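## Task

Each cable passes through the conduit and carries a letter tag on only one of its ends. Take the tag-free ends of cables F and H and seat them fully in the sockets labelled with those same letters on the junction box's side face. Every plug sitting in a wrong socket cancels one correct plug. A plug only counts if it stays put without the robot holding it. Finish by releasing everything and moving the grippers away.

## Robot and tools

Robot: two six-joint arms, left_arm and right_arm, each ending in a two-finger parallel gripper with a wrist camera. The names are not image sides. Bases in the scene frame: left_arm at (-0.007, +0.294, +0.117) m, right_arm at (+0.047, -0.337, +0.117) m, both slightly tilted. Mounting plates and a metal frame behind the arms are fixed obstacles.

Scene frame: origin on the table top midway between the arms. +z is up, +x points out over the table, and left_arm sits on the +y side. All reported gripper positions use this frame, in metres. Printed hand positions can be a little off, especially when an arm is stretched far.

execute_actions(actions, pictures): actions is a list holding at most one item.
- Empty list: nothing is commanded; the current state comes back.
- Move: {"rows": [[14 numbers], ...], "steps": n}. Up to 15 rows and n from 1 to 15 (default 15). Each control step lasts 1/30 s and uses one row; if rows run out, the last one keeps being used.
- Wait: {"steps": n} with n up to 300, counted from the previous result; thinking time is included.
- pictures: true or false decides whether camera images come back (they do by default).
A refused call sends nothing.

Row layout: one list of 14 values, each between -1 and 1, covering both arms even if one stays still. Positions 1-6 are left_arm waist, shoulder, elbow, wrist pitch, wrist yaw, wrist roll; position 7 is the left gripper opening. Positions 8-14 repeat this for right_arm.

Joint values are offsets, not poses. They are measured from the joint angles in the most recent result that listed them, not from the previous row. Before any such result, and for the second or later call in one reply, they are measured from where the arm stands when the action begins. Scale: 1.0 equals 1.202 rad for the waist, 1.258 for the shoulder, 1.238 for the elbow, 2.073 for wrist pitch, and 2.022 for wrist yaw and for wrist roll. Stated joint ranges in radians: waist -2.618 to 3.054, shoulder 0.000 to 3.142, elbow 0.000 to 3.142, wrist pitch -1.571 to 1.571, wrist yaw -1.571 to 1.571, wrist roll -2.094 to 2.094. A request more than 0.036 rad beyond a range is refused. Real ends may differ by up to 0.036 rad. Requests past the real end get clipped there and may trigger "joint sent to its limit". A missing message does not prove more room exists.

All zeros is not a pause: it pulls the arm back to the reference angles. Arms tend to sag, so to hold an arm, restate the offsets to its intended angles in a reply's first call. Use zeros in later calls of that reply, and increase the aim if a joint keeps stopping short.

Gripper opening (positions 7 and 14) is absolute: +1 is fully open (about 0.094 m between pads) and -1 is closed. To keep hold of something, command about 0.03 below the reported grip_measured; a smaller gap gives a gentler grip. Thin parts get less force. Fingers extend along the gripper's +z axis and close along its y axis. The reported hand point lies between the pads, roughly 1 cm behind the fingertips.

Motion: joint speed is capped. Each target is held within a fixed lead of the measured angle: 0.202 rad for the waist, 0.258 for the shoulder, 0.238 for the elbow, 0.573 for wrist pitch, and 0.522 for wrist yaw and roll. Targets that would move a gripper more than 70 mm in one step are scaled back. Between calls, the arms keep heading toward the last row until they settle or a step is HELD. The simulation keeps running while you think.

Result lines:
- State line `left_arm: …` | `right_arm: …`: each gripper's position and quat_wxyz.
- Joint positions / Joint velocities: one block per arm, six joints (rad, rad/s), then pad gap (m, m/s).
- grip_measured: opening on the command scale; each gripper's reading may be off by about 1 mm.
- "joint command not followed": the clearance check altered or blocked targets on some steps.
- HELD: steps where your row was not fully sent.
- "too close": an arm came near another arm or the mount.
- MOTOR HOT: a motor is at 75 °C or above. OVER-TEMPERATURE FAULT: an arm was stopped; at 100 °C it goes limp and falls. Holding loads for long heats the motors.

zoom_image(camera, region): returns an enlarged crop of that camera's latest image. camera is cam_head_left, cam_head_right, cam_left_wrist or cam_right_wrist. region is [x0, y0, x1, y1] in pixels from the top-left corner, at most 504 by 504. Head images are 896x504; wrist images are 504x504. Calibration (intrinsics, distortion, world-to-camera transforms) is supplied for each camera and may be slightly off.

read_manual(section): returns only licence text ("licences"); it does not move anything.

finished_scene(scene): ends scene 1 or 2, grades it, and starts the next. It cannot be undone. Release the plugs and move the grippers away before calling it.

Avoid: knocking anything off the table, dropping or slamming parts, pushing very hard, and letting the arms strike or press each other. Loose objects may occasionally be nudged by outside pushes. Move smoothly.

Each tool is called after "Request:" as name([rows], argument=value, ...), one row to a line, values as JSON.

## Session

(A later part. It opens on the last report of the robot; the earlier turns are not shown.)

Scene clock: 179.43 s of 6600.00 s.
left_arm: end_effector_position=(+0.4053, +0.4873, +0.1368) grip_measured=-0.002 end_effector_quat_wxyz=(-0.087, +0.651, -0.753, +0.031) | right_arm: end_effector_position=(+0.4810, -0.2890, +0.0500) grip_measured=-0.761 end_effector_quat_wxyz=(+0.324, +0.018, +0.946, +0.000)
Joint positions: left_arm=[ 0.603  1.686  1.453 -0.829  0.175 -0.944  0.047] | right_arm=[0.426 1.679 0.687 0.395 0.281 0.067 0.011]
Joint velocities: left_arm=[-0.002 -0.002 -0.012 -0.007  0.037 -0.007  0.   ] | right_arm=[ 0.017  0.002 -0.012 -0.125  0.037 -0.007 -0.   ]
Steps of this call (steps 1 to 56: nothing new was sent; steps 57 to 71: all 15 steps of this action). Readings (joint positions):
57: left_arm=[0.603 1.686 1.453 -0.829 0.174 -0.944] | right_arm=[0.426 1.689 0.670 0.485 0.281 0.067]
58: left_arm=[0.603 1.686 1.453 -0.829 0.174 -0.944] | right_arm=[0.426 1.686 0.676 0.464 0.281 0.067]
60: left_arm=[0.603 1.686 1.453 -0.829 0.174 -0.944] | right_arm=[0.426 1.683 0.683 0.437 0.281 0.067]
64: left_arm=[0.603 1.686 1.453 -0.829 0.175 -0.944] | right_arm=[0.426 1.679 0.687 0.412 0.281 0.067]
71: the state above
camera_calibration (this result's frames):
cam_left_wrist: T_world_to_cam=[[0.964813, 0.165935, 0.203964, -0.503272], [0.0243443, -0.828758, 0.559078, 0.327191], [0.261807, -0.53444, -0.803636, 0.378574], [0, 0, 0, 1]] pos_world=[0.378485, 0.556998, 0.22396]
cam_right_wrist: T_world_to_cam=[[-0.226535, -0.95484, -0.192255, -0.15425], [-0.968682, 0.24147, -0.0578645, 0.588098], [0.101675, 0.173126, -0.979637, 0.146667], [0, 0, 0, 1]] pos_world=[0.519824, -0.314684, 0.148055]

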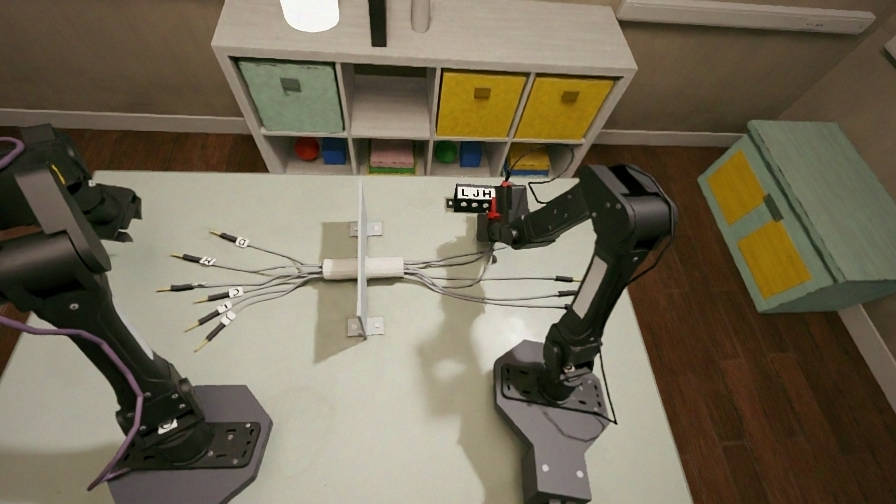

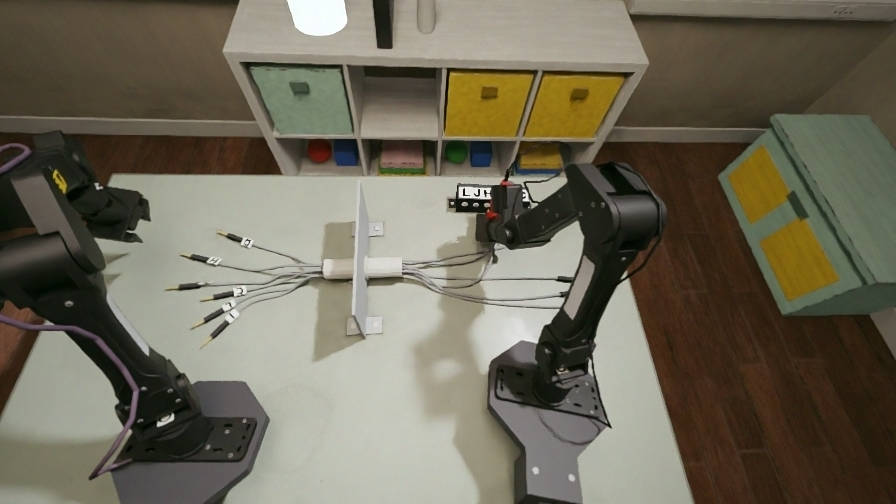

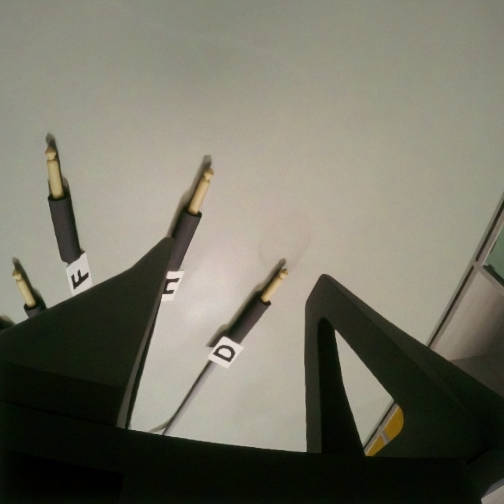

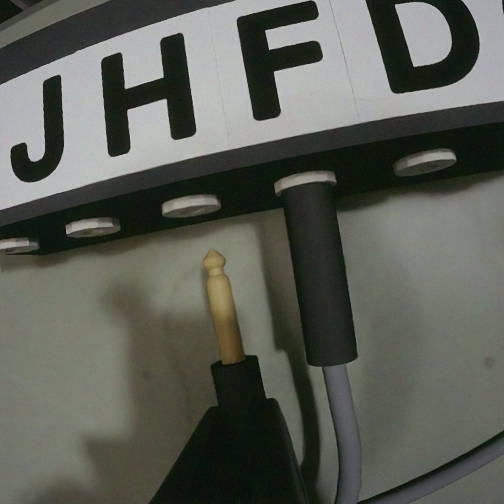

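Request:
execute_actions([
  {"rows":[[0,0,0,0,0,0,0,0,0.02,0.06,-0.005,0,0,-0.8]],"steps":15},
])

Request:
zoom_image(camera="cam_head_left", region=[445,175,535,235])

Scene clock: 182.13 s of 6600.00 s.
left_arm: end_effector_position=(+0.4054, +0.4871, +0.1369) grip_measured=-0.002 end_effector_quat_wxyz=(-0.087, +0.651, -0.753, +0.032) | right_arm: end_effector_position=(+0.4937, -0.2872, +0.0539) grip_measured=-0.761 end_effector_quat_wxyz=(+0.330, +0.020, +0.944, +0.002)
Joint positions: left_arm=[ 0.603  1.686  1.453 -0.829  0.176 -0.944  0.047] | right_arm=[0.426 1.695 0.733 0.38  0.281 0.067 0.011]
Joint velocities: left_arm=[-0.017 -0.002  0.007  0.022 -0.007 -0.11  -0.001] | right_arm=[ 0.007  0.007 -0.017 -0.007 -0.066 -0.037 -0.001]
Steps of this call (steps 1 to 15: the robot went on to your last target; steps 16 to 66: nothing new was sent; steps 67 to 81: all 15 steps of this action). Readings (joint positions):
67: left_arm=[0.603 1.686 1.453 -0.829 0.175 -0.944] | right_arm=[0.426 1.680 0.692 0.387 0.281 0.067]
68: left_arm=[0.603 1.686 1.453 -0.829 0.175 -0.944] | right_arm=[0.426 1.686 0.703 0.383 0.281 0.067]
70: left_arm=[0.603 1.686 1.453 -0.829 0.175 -0.944] | right_arm=[0.426 1.695 0.724 0.383 0.281 0.067]
74: left_arm=[0.603 1.686 1.453 -0.829 0.176 -0.944] | right_arm=[0.426 1.695 0.733 0.380 0.281 0.067]
81: the state above
camera_calibration (this result's frames):
cam_left_wrist: T_world_to_cam=[[0.964765, 0.165936, 0.204191, -0.503325], [0.0240336, -0.82839, 0.559637, 0.326958], [0.262013, -0.53501, -0.803189, 0.378629], [0, 0, 0, 1]] pos_world=[0.378527, 0.556939, 0.223907]
cam_right_wrist: T_world_to_cam=[[-0.226247, -0.953732, -0.198006, -0.148418], [-0.967254, 0.243978, -0.069954, 0.600916], [0.115027, 0.175696, -0.977701, 0.142993], [0, 0, 0, 1]] pos_world=[0.531212, -0.313285, 0.152453]

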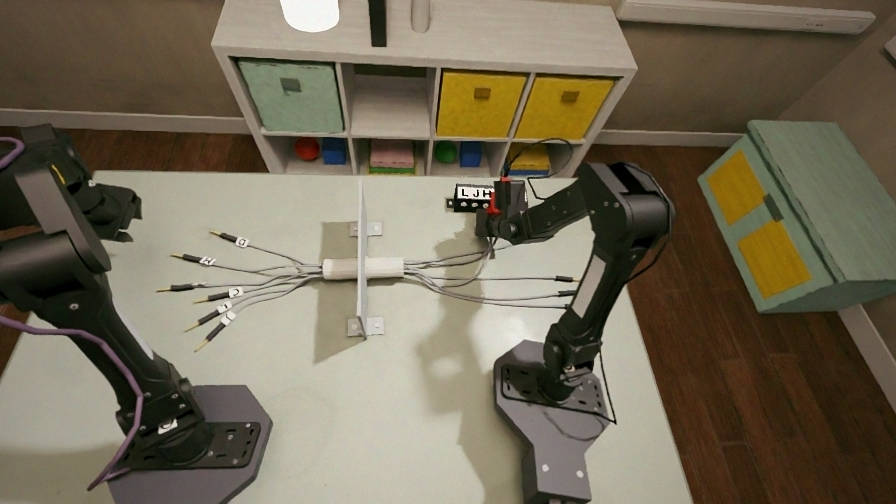

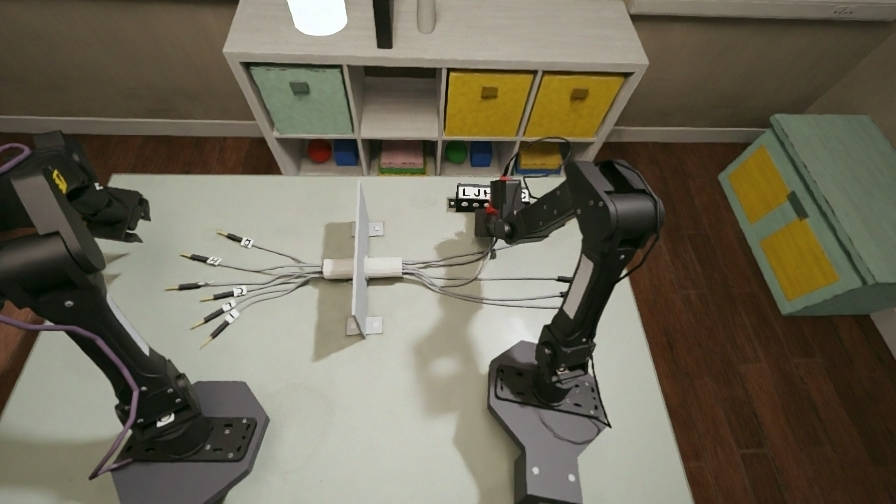

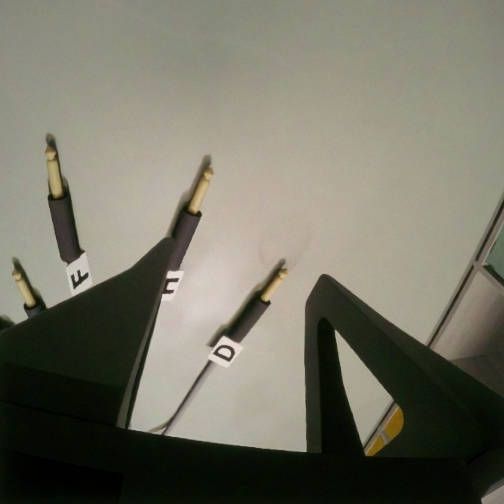

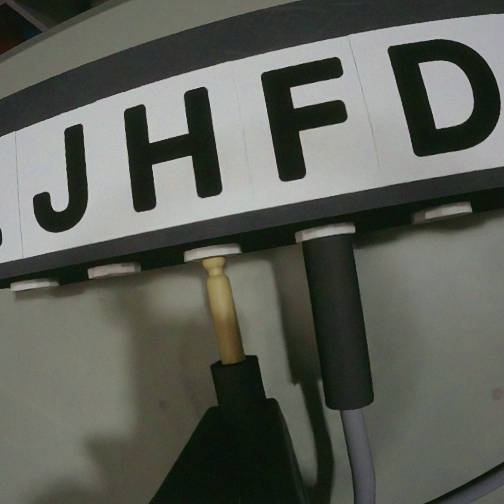

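Region (445, 175, 535, 235) of cam_head_left's 896x504 image, scaled by 5.600, with more detail than that image has.

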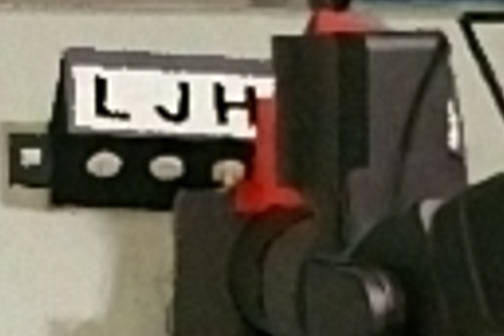

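Request:
execute_actions([
  {"rows":[[0,0,0,0,0,0,0,0,0.03,0.045,0.0,0,0,-0.8]],"steps":15},
])

Scene clock: 183.03 s of 6600.00 s.
left_arm: end_effector_position=(+0.4055, +0.4870, +0.1369) grip_measured=-0.002 end_effector_quat_wxyz=(-0.087, +0.651, -0.753, +0.032) | right_arm: end_effector_position=(+0.5005, -0.2869, +0.0527) grip_measured=-0.761 end_effector_quat_wxyz=(+0.332, +0.021, +0.943, -0.002)
Joint positions: left_arm=[ 0.603  1.686  1.453 -0.829  0.176 -0.944  0.047] | right_arm=[0.426 1.717 0.759 0.38  0.288 0.067 0.011]
Joint velocities: left_arm=[ 0.012 -0.002  0.007 -0.022 -0.007  0.022 -0.001] | right_arm=[-0.007 -0.017 -0.027 -0.051  0.007 -0.081  0.   ]
Steps of this call (steps 1 to 12: the robot went on to your last target; steps 13 to 27: all 15 steps of this action). Readings (joint positions):
13: left_arm=[0.603 1.686 1.453 -0.829 0.176 -0.944] | right_arm=[0.426 1.698 0.736 0.378 0.281 0.067]
14: left_arm=[0.603 1.686 1.453 -0.829 0.176 -0.944] | right_arm=[0.426 1.705 0.743 0.378 0.283 0.067]
16: left_arm=[0.603 1.686 1.453 -0.829 0.176 -0.944] | right_arm=[0.426 1.715 0.756 0.380 0.287 0.067]
20: left_arm=[0.603 1.686 1.453 -0.829 0.176 -0.944] | right_arm=[0.426 1.717 0.759 0.380 0.288 0.067]
27: the state above
camera_calibration (this result's frames):
cam_left_wrist: T_world_to_cam=[[0.964717, 0.165937, 0.204418, -0.503378], [0.0237227, -0.828021, 0.560195, 0.326725], [0.262219, -0.53558, -0.802742, 0.378683], [0, 0, 0, 1]] pos_world=[0.378569, 0.556879, 0.223854]
cam_right_wrist: T_world_to_cam=[[-0.230494, -0.953471, -0.194334, -0.144831], [-0.965633, 0.248773, -0.0752605, 0.608201], [0.120104, 0.170308, -0.978044, 0.136904], [0, 0, 0, 1]] pos_world=[0.537474, -0.312712, 0.151526]

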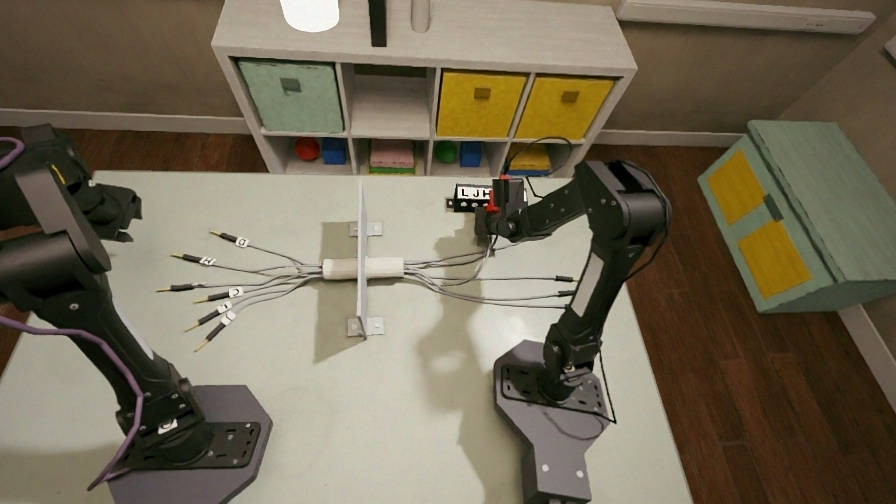

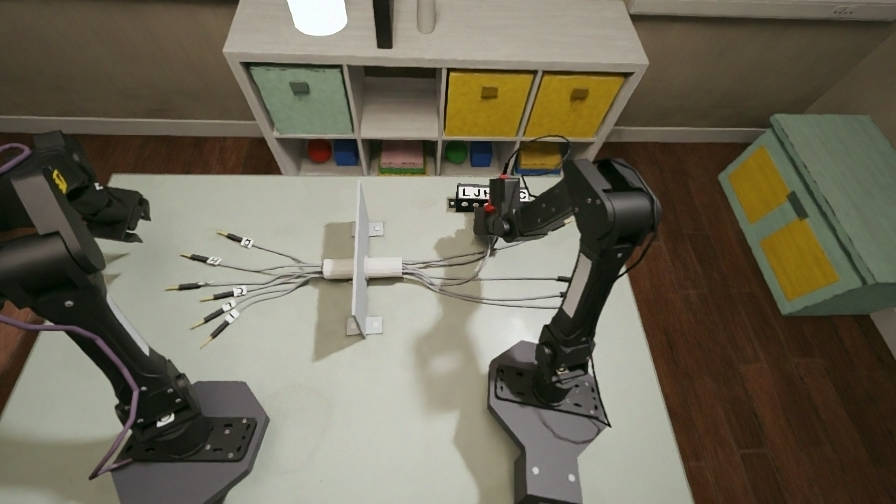

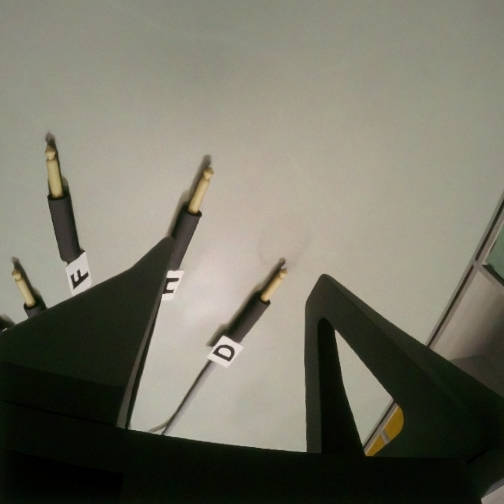

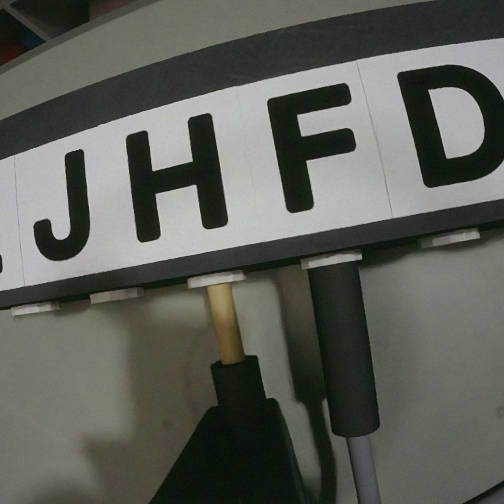

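Going in. Continue.

Request:
execute_actions([
  {"rows":[[0,0,0,0,0,0,0,0,0.03,0.05,-0.005,0,0,-0.8],[0,0,0,0,0,0,0,0,0.03,0.05,-0.005,0,0,-0.8],[0,0,0,0,0,0,0,0,0.03,0.05,-0.005,0,0,-0.8],[0,0,0,0,0,0,0,0,0.03,0.05,-0.005,0,0,-0.8],[0,0,0,0,0,0,0,0,0.055,0.1,-0.012,0,0,-0.8]],"steps":15},
])

Scene clock: 184.13 s of 6600.00 s.
left_arm: end_effector_position=(+0.4055, +0.4869, +0.1369) grip_measured=-0.002 end_effector_quat_wxyz=(-0.087, +0.651, -0.753, +0.032) | right_arm: end_effector_position=(+0.5021, -0.2863, +0.0502) grip_measured=-0.761 end_effector_quat_wxyz=(+0.305, +0.020, +0.952, -0.010)
Joint positions: left_arm=[ 0.603  1.686  1.453 -0.829  0.177 -0.944  0.047] | right_arm=[0.432 1.728 0.821 0.267 0.306 0.079 0.011]
Joint velocities: left_arm=[ 0.002  0.012 -0.002 -0.051  0.022  0.007  0.001] | right_arm=[-0.007 -0.002  0.012 -0.022 -0.007  0.022  0.   ]
Steps of this call (steps 1 to 15: the robot went on to your last target; steps 16 to 18: nothing new was sent; steps 19 to 33: all 15 steps of this action). Readings (joint positions):
19: left_arm=[0.603 1.686 1.453 -0.829 0.177 -0.944] | right_arm=[0.426 1.719 0.763 0.376 0.289 0.067]
20: left_arm=[0.603 1.686 1.453 -0.829 0.177 -0.944] | right_arm=[0.426 1.723 0.768 0.368 0.291 0.068]
22: left_arm=[0.603 1.686 1.453 -0.829 0.177 -0.944] | right_arm=[0.426 1.723 0.773 0.360 0.291 0.069]
26: left_arm=[0.603 1.686 1.453 -0.829 0.177 -0.944] | right_arm=[0.431 1.728 0.809 0.294 0.303 0.076]
33: the state above
camera_calibration (this result's frames):
cam_left_wrist: T_world_to_cam=[[0.964668, 0.165939, 0.204644, -0.503432], [0.0234117, -0.827652, 0.560753, 0.326492], [0.262425, -0.536149, -0.802295, 0.378737], [0, 0, 0, 1]] pos_world=[0.378611, 0.55682, 0.223802]
cam_right_wrist: T_world_to_cam=[[-0.243152, -0.955822, -0.165174, -0.140171], [-0.967817, 0.250451, -0.0245783, 0.608471], [0.0648602, 0.153882, -0.985958, 0.157591], [0, 0, 0, 1]] pos_world=[0.544584, -0.31062, 0.14718]

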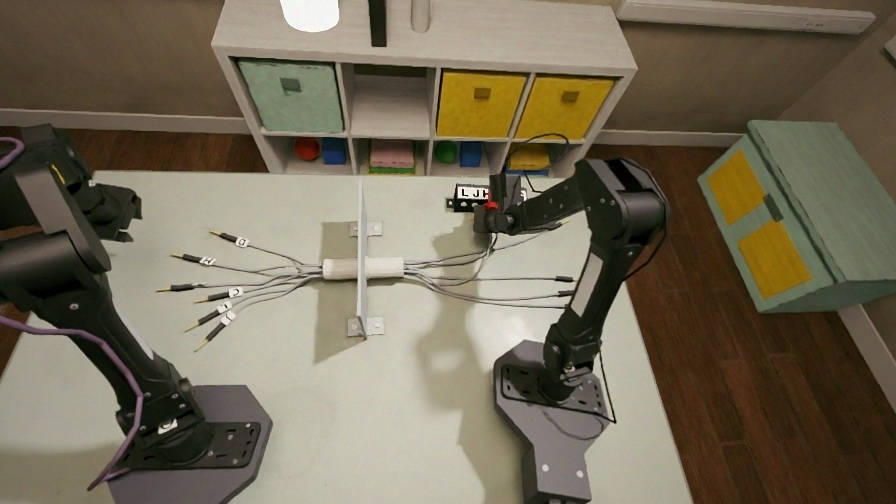

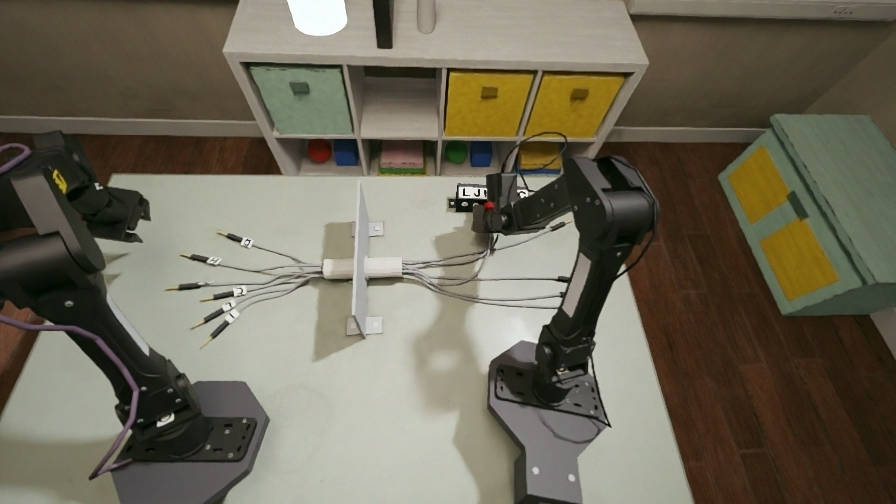

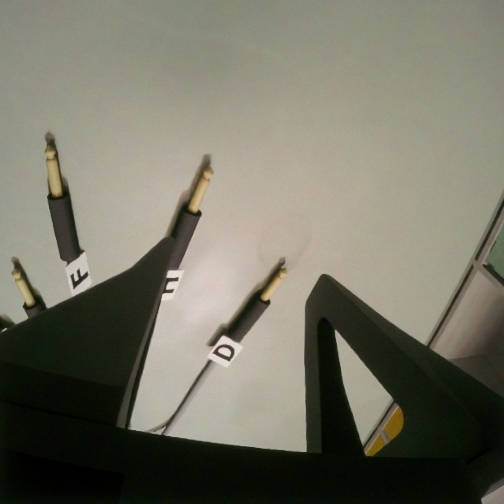

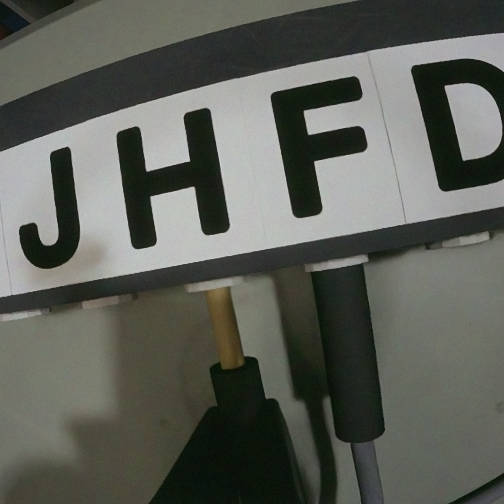

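Request:
execute_actions([
  {"rows":[[0,0,0,0,0,0,0,0,0.0,0.0,0.05,-0.01,0,-0.8],[0,0,0,0,0,0,0,0,0.01,0.0,0.07,-0.01,0,-0.8],[0,0,0,0,0,0,0,0,0.02,0.0,0.08,-0.01,0,-0.8],[0,0,0,0,0,0,0,0,0.035,0.01,0.09,-0.01,0,-0.8],[0,0,0,0,0,0,0,0,0.05,0.02,0.1,-0.01,0,-0.8]],"steps":15},
])

Scene clock: 185.63 s of 6600.00 s.
left_arm: end_effector_position=(+0.4056, +0.4868, +0.1369) grip_measured=-0.002 end_effector_quat_wxyz=(-0.086, +0.651, -0.753, +0.033) | right_arm: end_effector_position=(+0.5029, -0.2860, +0.0509) grip_measured=-0.761 end_effector_quat_wxyz=(+0.312, +0.025, +0.950, -0.010)
Joint positions: left_arm=[ 0.603  1.686  1.453 -0.829  0.178 -0.944  0.047] | right_arm=[0.435 1.729 0.813 0.29  0.312 0.087 0.011]
Joint velocities: left_arm=[-0.022 -0.002  0.007  0.037 -0.037 -0.022  0.   ] | right_arm=[-0.002 -0.012 -0.002  0.022  0.11  -0.081 -0.002]
Steps of this call (steps 1 to 15: the robot went on to your last target; steps 16 to 30: nothing new was sent; steps 31 to 45: all 15 steps of this action). Readings (joint positions):
31: left_arm=[0.603 1.686 1.453 -0.829 0.178 -0.944] | right_arm=[0.433 1.727 0.821 0.266 0.306 0.081]
32: left_arm=[0.603 1.686 1.453 -0.829 0.178 -0.944] | right_arm=[0.433 1.726 0.818 0.271 0.305 0.082]
34: left_arm=[0.603 1.686 1.453 -0.829 0.178 -0.944] | right_arm=[0.433 1.726 0.813 0.285 0.305 0.084]
38: left_arm=[0.603 1.686 1.453 -0.829 0.178 -0.944] | right_arm=[0.435 1.729 0.813 0.290 0.312 0.087]
45: the state above
camera_calibration (this result's frames):
cam_left_wrist: T_world_to_cam=[[0.96462, 0.16594, 0.204871, -0.503485], [0.0231006, -0.827283, 0.56131, 0.326259], [0.26263, -0.536718, -0.801847, 0.378791], [0, 0, 0, 1]] pos_world=[0.378653, 0.556761, 0.223749]
cam_right_wrist: T_world_to_cam=[[-0.249881, -0.952957, -0.171557, -0.134986], [-0.964976, 0.259705, -0.0370656, 0.610984], [0.0798763, 0.156287, -0.984477, 0.151225], [0, 0, 0, 1]] pos_world=[0.543775, -0.310946, 0.148366]

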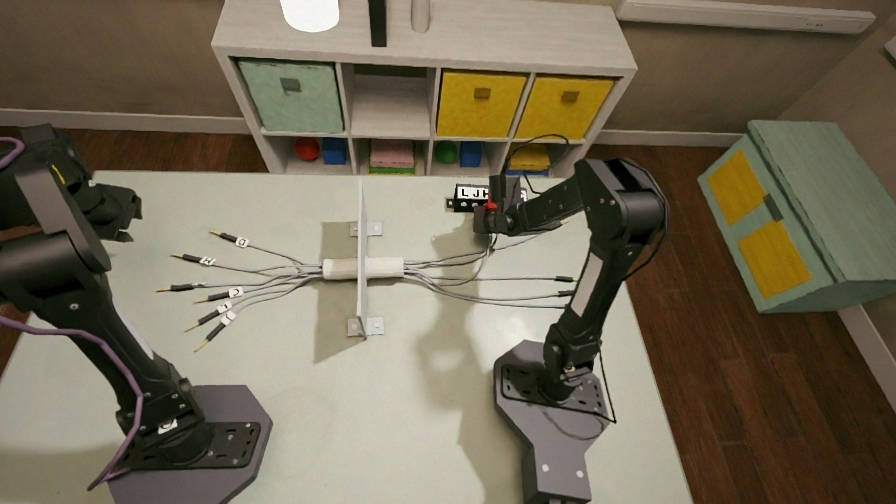

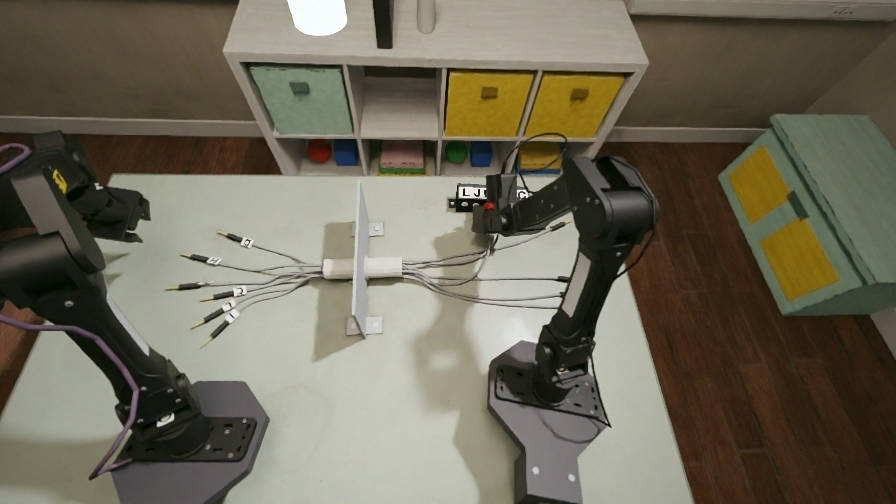

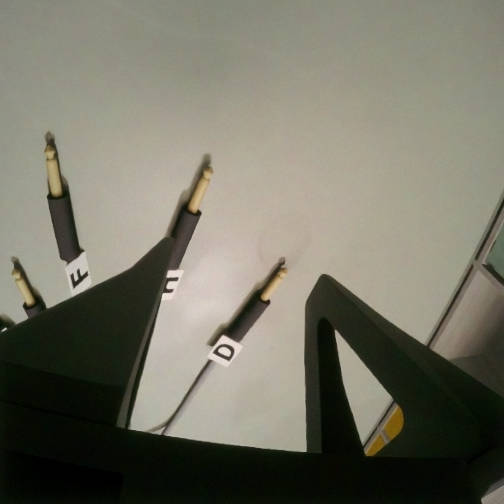

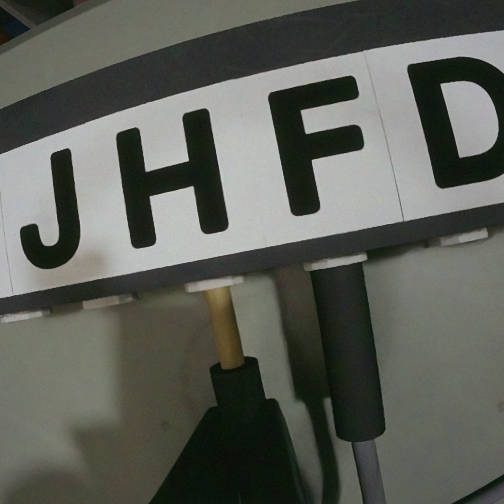

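Request:
execute_actions([
  {"rows":[[0,0,0,0,0,0,0,0,0,0,0.02,0,0,-0.8],[0,0,0,0,0,0,0,0,0,0,0.02,0,0,-0.7],[0,0,0,0,0,0,0,0,0,0,0.02,0,0,-0.6],[0,0,0,0,0,0,0,0,-0.02,-0.01,0.04,0,0,-0.55]],"steps":15},
])

Scene clock: 186.73 s of 6600.00 s.
left_arm: end_effector_position=(+0.4057, +0.4867, +0.1369) grip_measured=-0.002 end_effector_quat_wxyz=(-0.086, +0.651, -0.753, +0.033) | right_arm: end_effector_position=(+0.5143, -0.2856, +0.0604) grip_measured=-0.553 end_effector_quat_wxyz=(+0.340, +0.033, +0.940, -0.006)
Joint positions: left_arm=[ 0.603  1.686  1.453 -0.829  0.179 -0.944  0.047] | right_arm=[0.436 1.728 0.811 0.353 0.313 0.088 0.021]
Joint velocities: left_arm=[ 0.002 -0.002 -0.002 -0.037 -0.022 -0.007  0.001] | right_arm=[ 0.017 -0.007 -0.002  0.007  0.007 -0.022 -0.   ]
Steps of this call (steps 1 to 15: the robot went on to your last target; steps 16 to 18: nothing new was sent; steps 19 to 33: all 15 steps of this action). Readings (joint positions):
19: left_arm=[0.603 1.686 1.453 -0.829 0.178 -0.944] | right_arm=[0.436 1.729 0.811 0.287 0.313 0.087]
20: left_arm=[0.603 1.686 1.453 -0.829 0.178 -0.944] | right_arm=[0.436 1.728 0.811 0.287 0.313 0.088]
22: left_arm=[0.603 1.686 1.453 -0.829 0.178 -0.944] | right_arm=[0.436 1.728 0.811 0.300 0.313 0.088]
26: left_arm=[0.603 1.686 1.453 -0.829 0.179 -0.944] | right_arm=[0.436 1.728 0.811 0.336 0.313 0.088]
33: the state above
camera_calibration (this result's frames):
cam_left_wrist: T_world_to_cam=[[0.964571, 0.165942, 0.205098, -0.503539], [0.0227893, -0.826914, 0.561867, 0.326027], [0.262836, -0.537287, -0.801399, 0.378844], [0, 0, 0, 1]] pos_world=[0.378695, 0.556702, 0.223697]
cam_right_wrist: T_world_to_cam=[[-0.251221, -0.947442, -0.198095, -0.126266], [-0.957598, 0.273102, -0.0917709, 0.625557], [0.141048, 0.16664, -0.975877, 0.13055], [0, 0, 0, 1]] pos_world=[0.548898, -0.312225, 0.159796]

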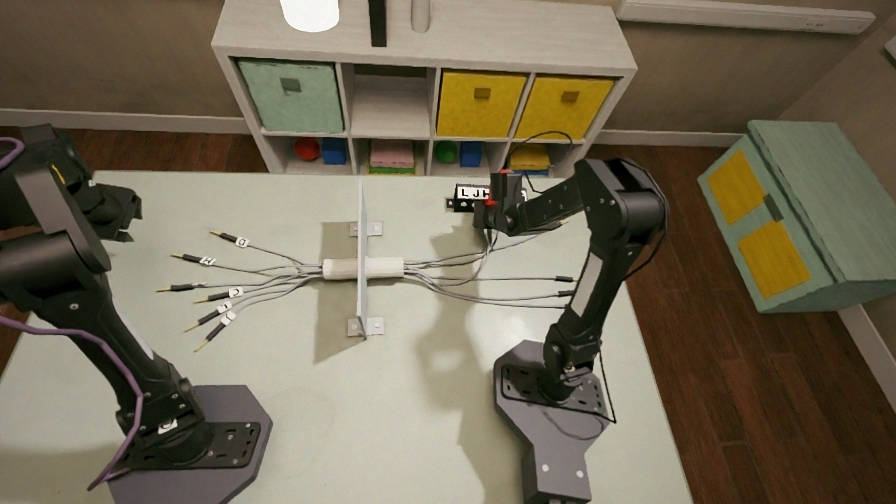

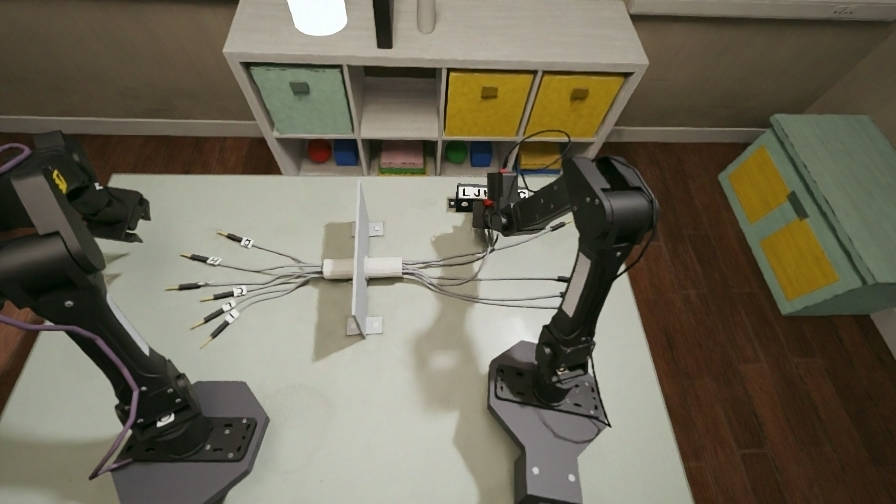

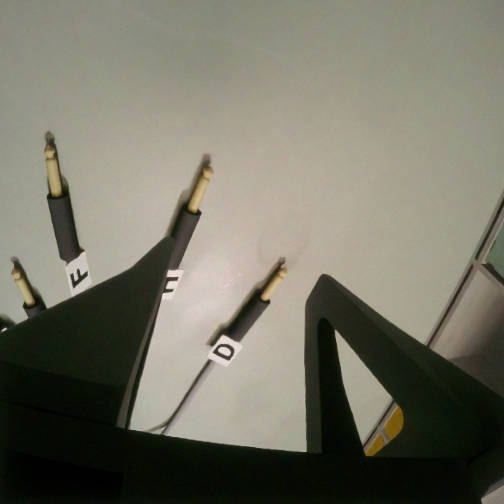

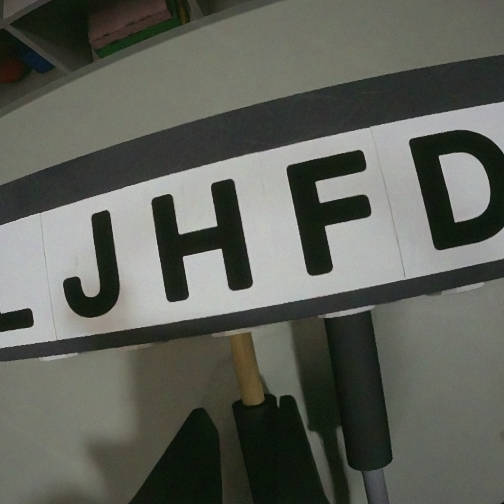

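Request:
execute_actions([
  {"rows":[[0,0,0,0,0,0,0,-0.012,-0.025,-0.02,-0.012,0,0,-0.55],[0,0,0,0,0,0,0,-0.012,-0.025,-0.02,-0.012,0,0,-0.55],[0,0,0,0,0,0,0,-0.012,-0.025,-0.02,-0.012,0,0,-0.55],[0,0,0,0,0,0,0,-0.012,-0.025,-0.02,-0.012,0,0,-0.55],[0,0,0,0,0,0,0,-0.012,-0.025,-0.02,-0.012,0,0,-0.55],[0,0,0,0,0,0,0,-0.012,-0.025,-0.02,-0.012,0,0,-0.55],[0,0,0,0,0,0,0,-0.012,-0.025,-0.02,-0.012,0,0,-0.55],[0,0,0,0,0,0,0,-0.012,-0.025,-0.02,-0.012,0,0,-0.55],[0,0,0,0,0,0,0,-0.012,-0.025,-0.02,-0.012,0,0,-0.55],[0,0,0,0,0,0,0,-0.012,-0.025,-0.02,-0.012,0,0,-0.55]],"steps":12},
])

Scene clock: 188.40 s of 6600.00 s.
left_arm: end_effector_position=(+0.4057, +0.4865, +0.1369) grip_measured=-0.002 end_effector_quat_wxyz=(-0.086, +0.651, -0.753, +0.033) | right_arm: end_effector_position=(+0.5117, -0.2857, +0.0583) grip_measured=-0.553 end_effector_quat_wxyz=(+0.334, +0.032, +0.942, -0.007)
Joint positions: left_arm=[ 0.603  1.686  1.453 -0.829  0.179 -0.944  0.047] | right_arm=[0.436 1.728 0.811 0.339 0.313 0.088 0.021]
Joint velocities: left_arm=[-0.007 -0.002  0.007  0.022 -0.037  0.037 -0.001] | right_arm=[ 0.002 -0.017  0.007 -0.051 -0.007  0.081  0.001]
Steps of this call (steps 1 to 15: the robot went on to your last target; steps 16 to 38: nothing new was sent; steps 39 to 50: all 12 steps of this action). Readings (joint positions):
39: left_arm=[0.603 1.686 1.453 -0.829 0.179 -0.944] | right_arm=[0.436 1.728 0.811 0.354 0.313 0.088]
40: left_arm=[0.603 1.686 1.453 -0.829 0.179 -0.944] | right_arm=[0.436 1.728 0.811 0.352 0.313 0.088]
42: left_arm=[0.603 1.686 1.453 -0.829 0.179 -0.944] | right_arm=[0.436 1.728 0.811 0.346 0.313 0.088]
46: left_arm=[0.603 1.686 1.453 -0.829 0.179 -0.944] | right_arm=[0.436 1.728 0.811 0.341 0.313 0.088]
50: the state above
camera_calibration (this result's frames):
cam_left_wrist: T_world_to_cam=[[0.964523, 0.165944, 0.205325, -0.503592], [0.0224779, -0.826543, 0.562424, 0.325794], [0.263041, -0.537855, -0.80095, 0.378898], [0, 0, 0, 1]] pos_world=[0.378737, 0.556643, 0.223644]
cam_right_wrist: T_world_to_cam=[[-0.251261, -0.948643, -0.192208, -0.128083], [-0.959457, 0.270306, -0.0798607, 0.622409], [0.127714, 0.164349, -0.978099, 0.135192], [0, 0, 0, 1]] pos_world=[0.547726, -0.311964, 0.157319]

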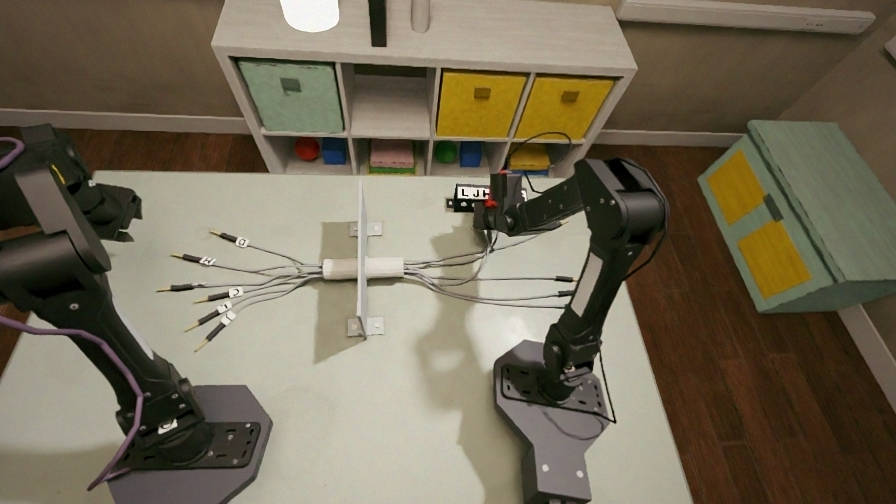

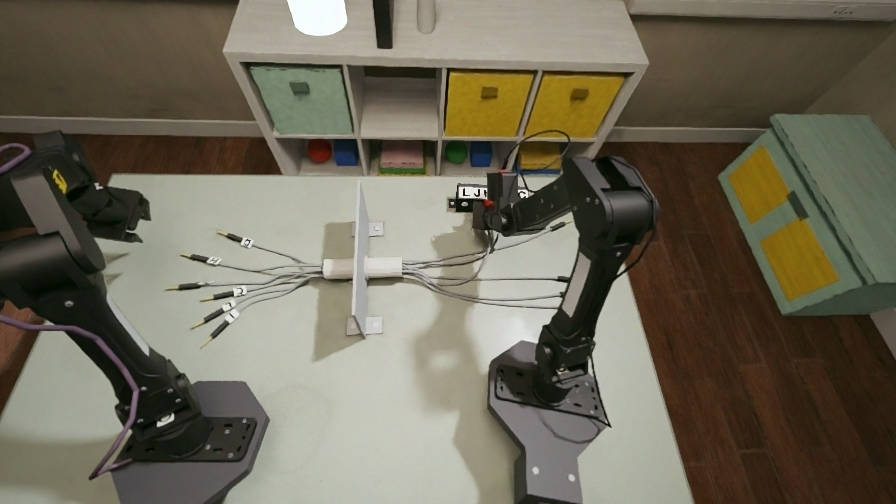

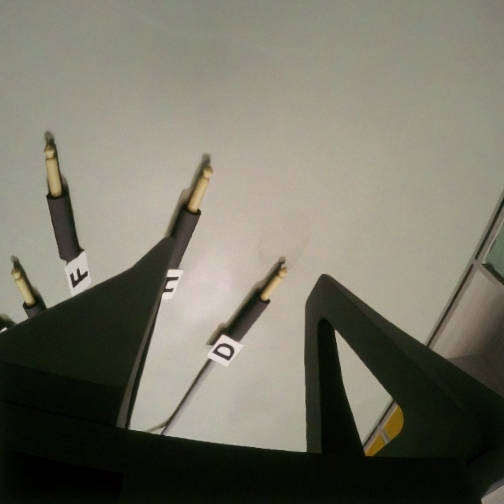

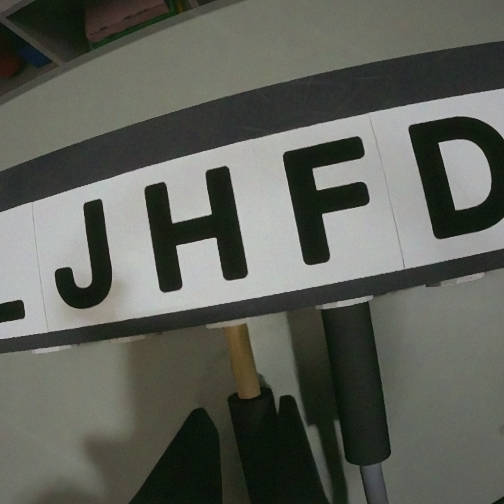

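Request:
execute_actions([
  {"rows":[[0,0,0,0,0,0,0,-0.012,-0.048,-0.037,-0.005,0,0,-0.55]],"steps":12},
])

Scene clock: 190.00 s of 6600.00 s.
left_arm: end_effector_position=(+0.4058, +0.4864, +0.1369) grip_measured=-0.002 end_effector_quat_wxyz=(-0.086, +0.651, -0.753, +0.034) | right_arm: end_effector_position=(+0.5043, -0.2900, +0.0599) grip_measured=-0.553 end_effector_quat_wxyz=(+0.331, +0.033, +0.943, -0.009)
Joint positions: left_arm=[ 0.603  1.686  1.453 -0.829  0.18  -0.944  0.047] | right_arm=[0.43  1.7   0.782 0.336 0.313 0.088 0.021]
Joint velocities: left_arm=[-0.012 -0.002  0.012 -0.037  0.037  0.11  -0.001] | right_arm=[-0.017 -0.012 -0.007  0.022 -0.007  0.007 -0.   ]
Steps of this call (steps 1 to 15: the robot went on to your last target; steps 16 to 36: nothing new was sent; steps 37 to 48: all 12 steps of this action). Readings (joint positions):
37: left_arm=[0.603 1.686 1.453 -0.829 0.179 -0.944] | right_arm=[0.436 1.725 0.808 0.339 0.313 0.088]
38: left_arm=[0.603 1.686 1.453 -0.829 0.180 -0.944] | right_arm=[0.436 1.717 0.799 0.339 0.313 0.088]
40: left_arm=[0.603 1.686 1.453 -0.829 0.180 -0.944] | right_arm=[0.435 1.704 0.785 0.336 0.313 0.088]
44: left_arm=[0.603 1.686 1.453 -0.829 0.180 -0.944] | right_arm=[0.431 1.700 0.782 0.336 0.313 0.088]
48: the state above
camera_calibration (this result's frames):
cam_left_wrist: T_world_to_cam=[[0.964474, 0.165946, 0.205551, -0.503646], [0.0221664, -0.826173, 0.56298, 0.325561], [0.263245, -0.538424, -0.800501, 0.378951], [0, 0, 0, 1]] pos_world=[0.37878, 0.556584, 0.223592]
cam_right_wrist: T_world_to_cam=[[-0.255905, -0.948137, -0.188542, -0.131439], [-0.958843, 0.273769, -0.0753024, 0.617002], [0.123014, 0.161512, -0.979174, 0.140071], [0, 0, 0, 1]] pos_world=[0.540741, -0.316161, 0.158834]

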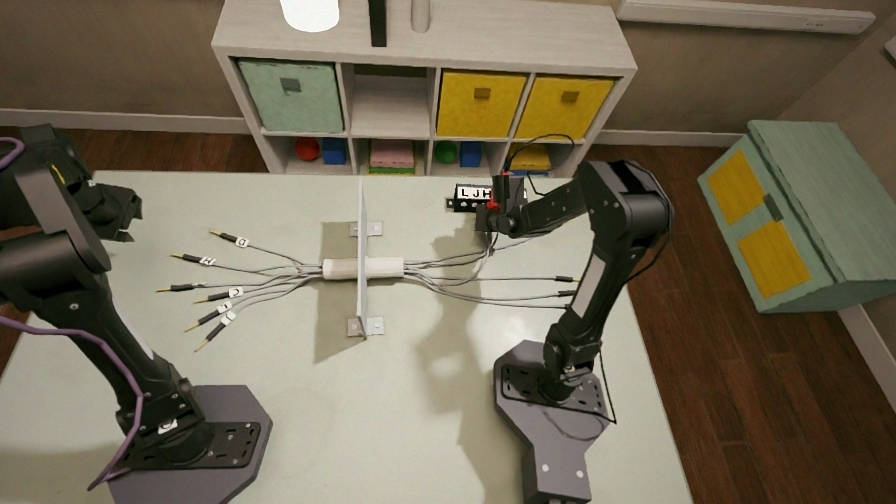

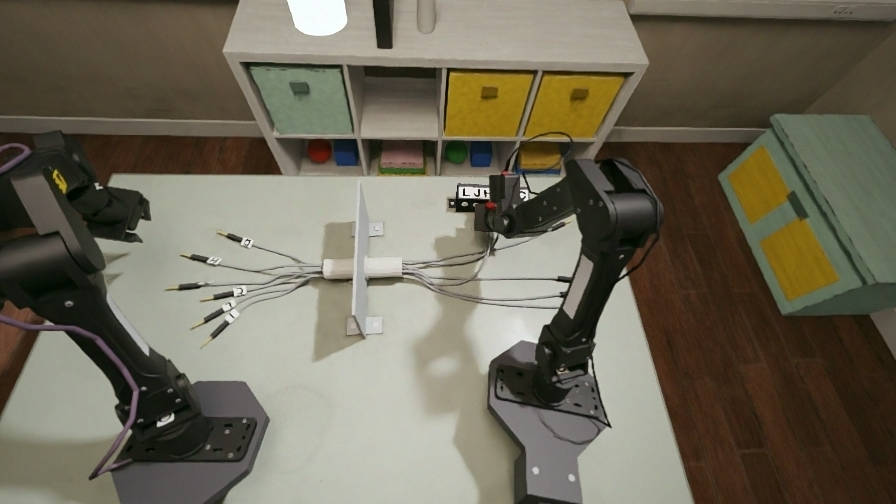

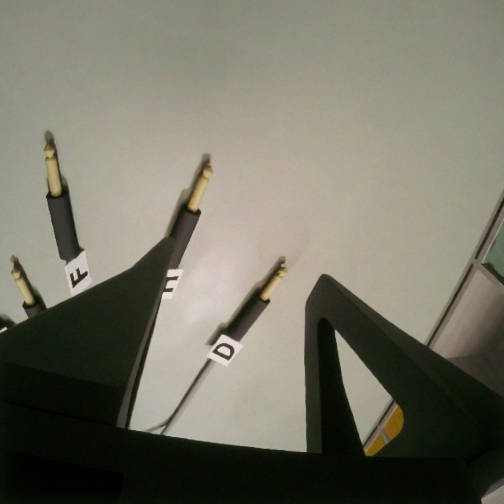

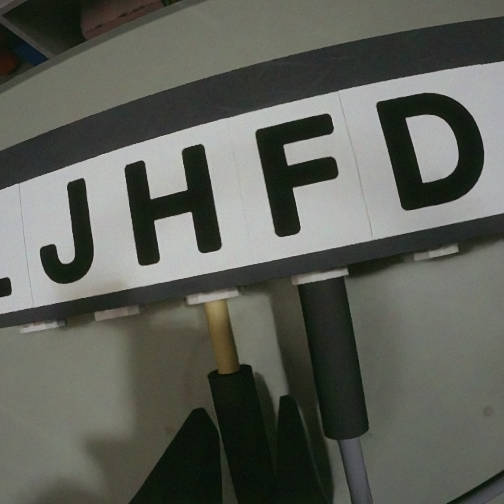

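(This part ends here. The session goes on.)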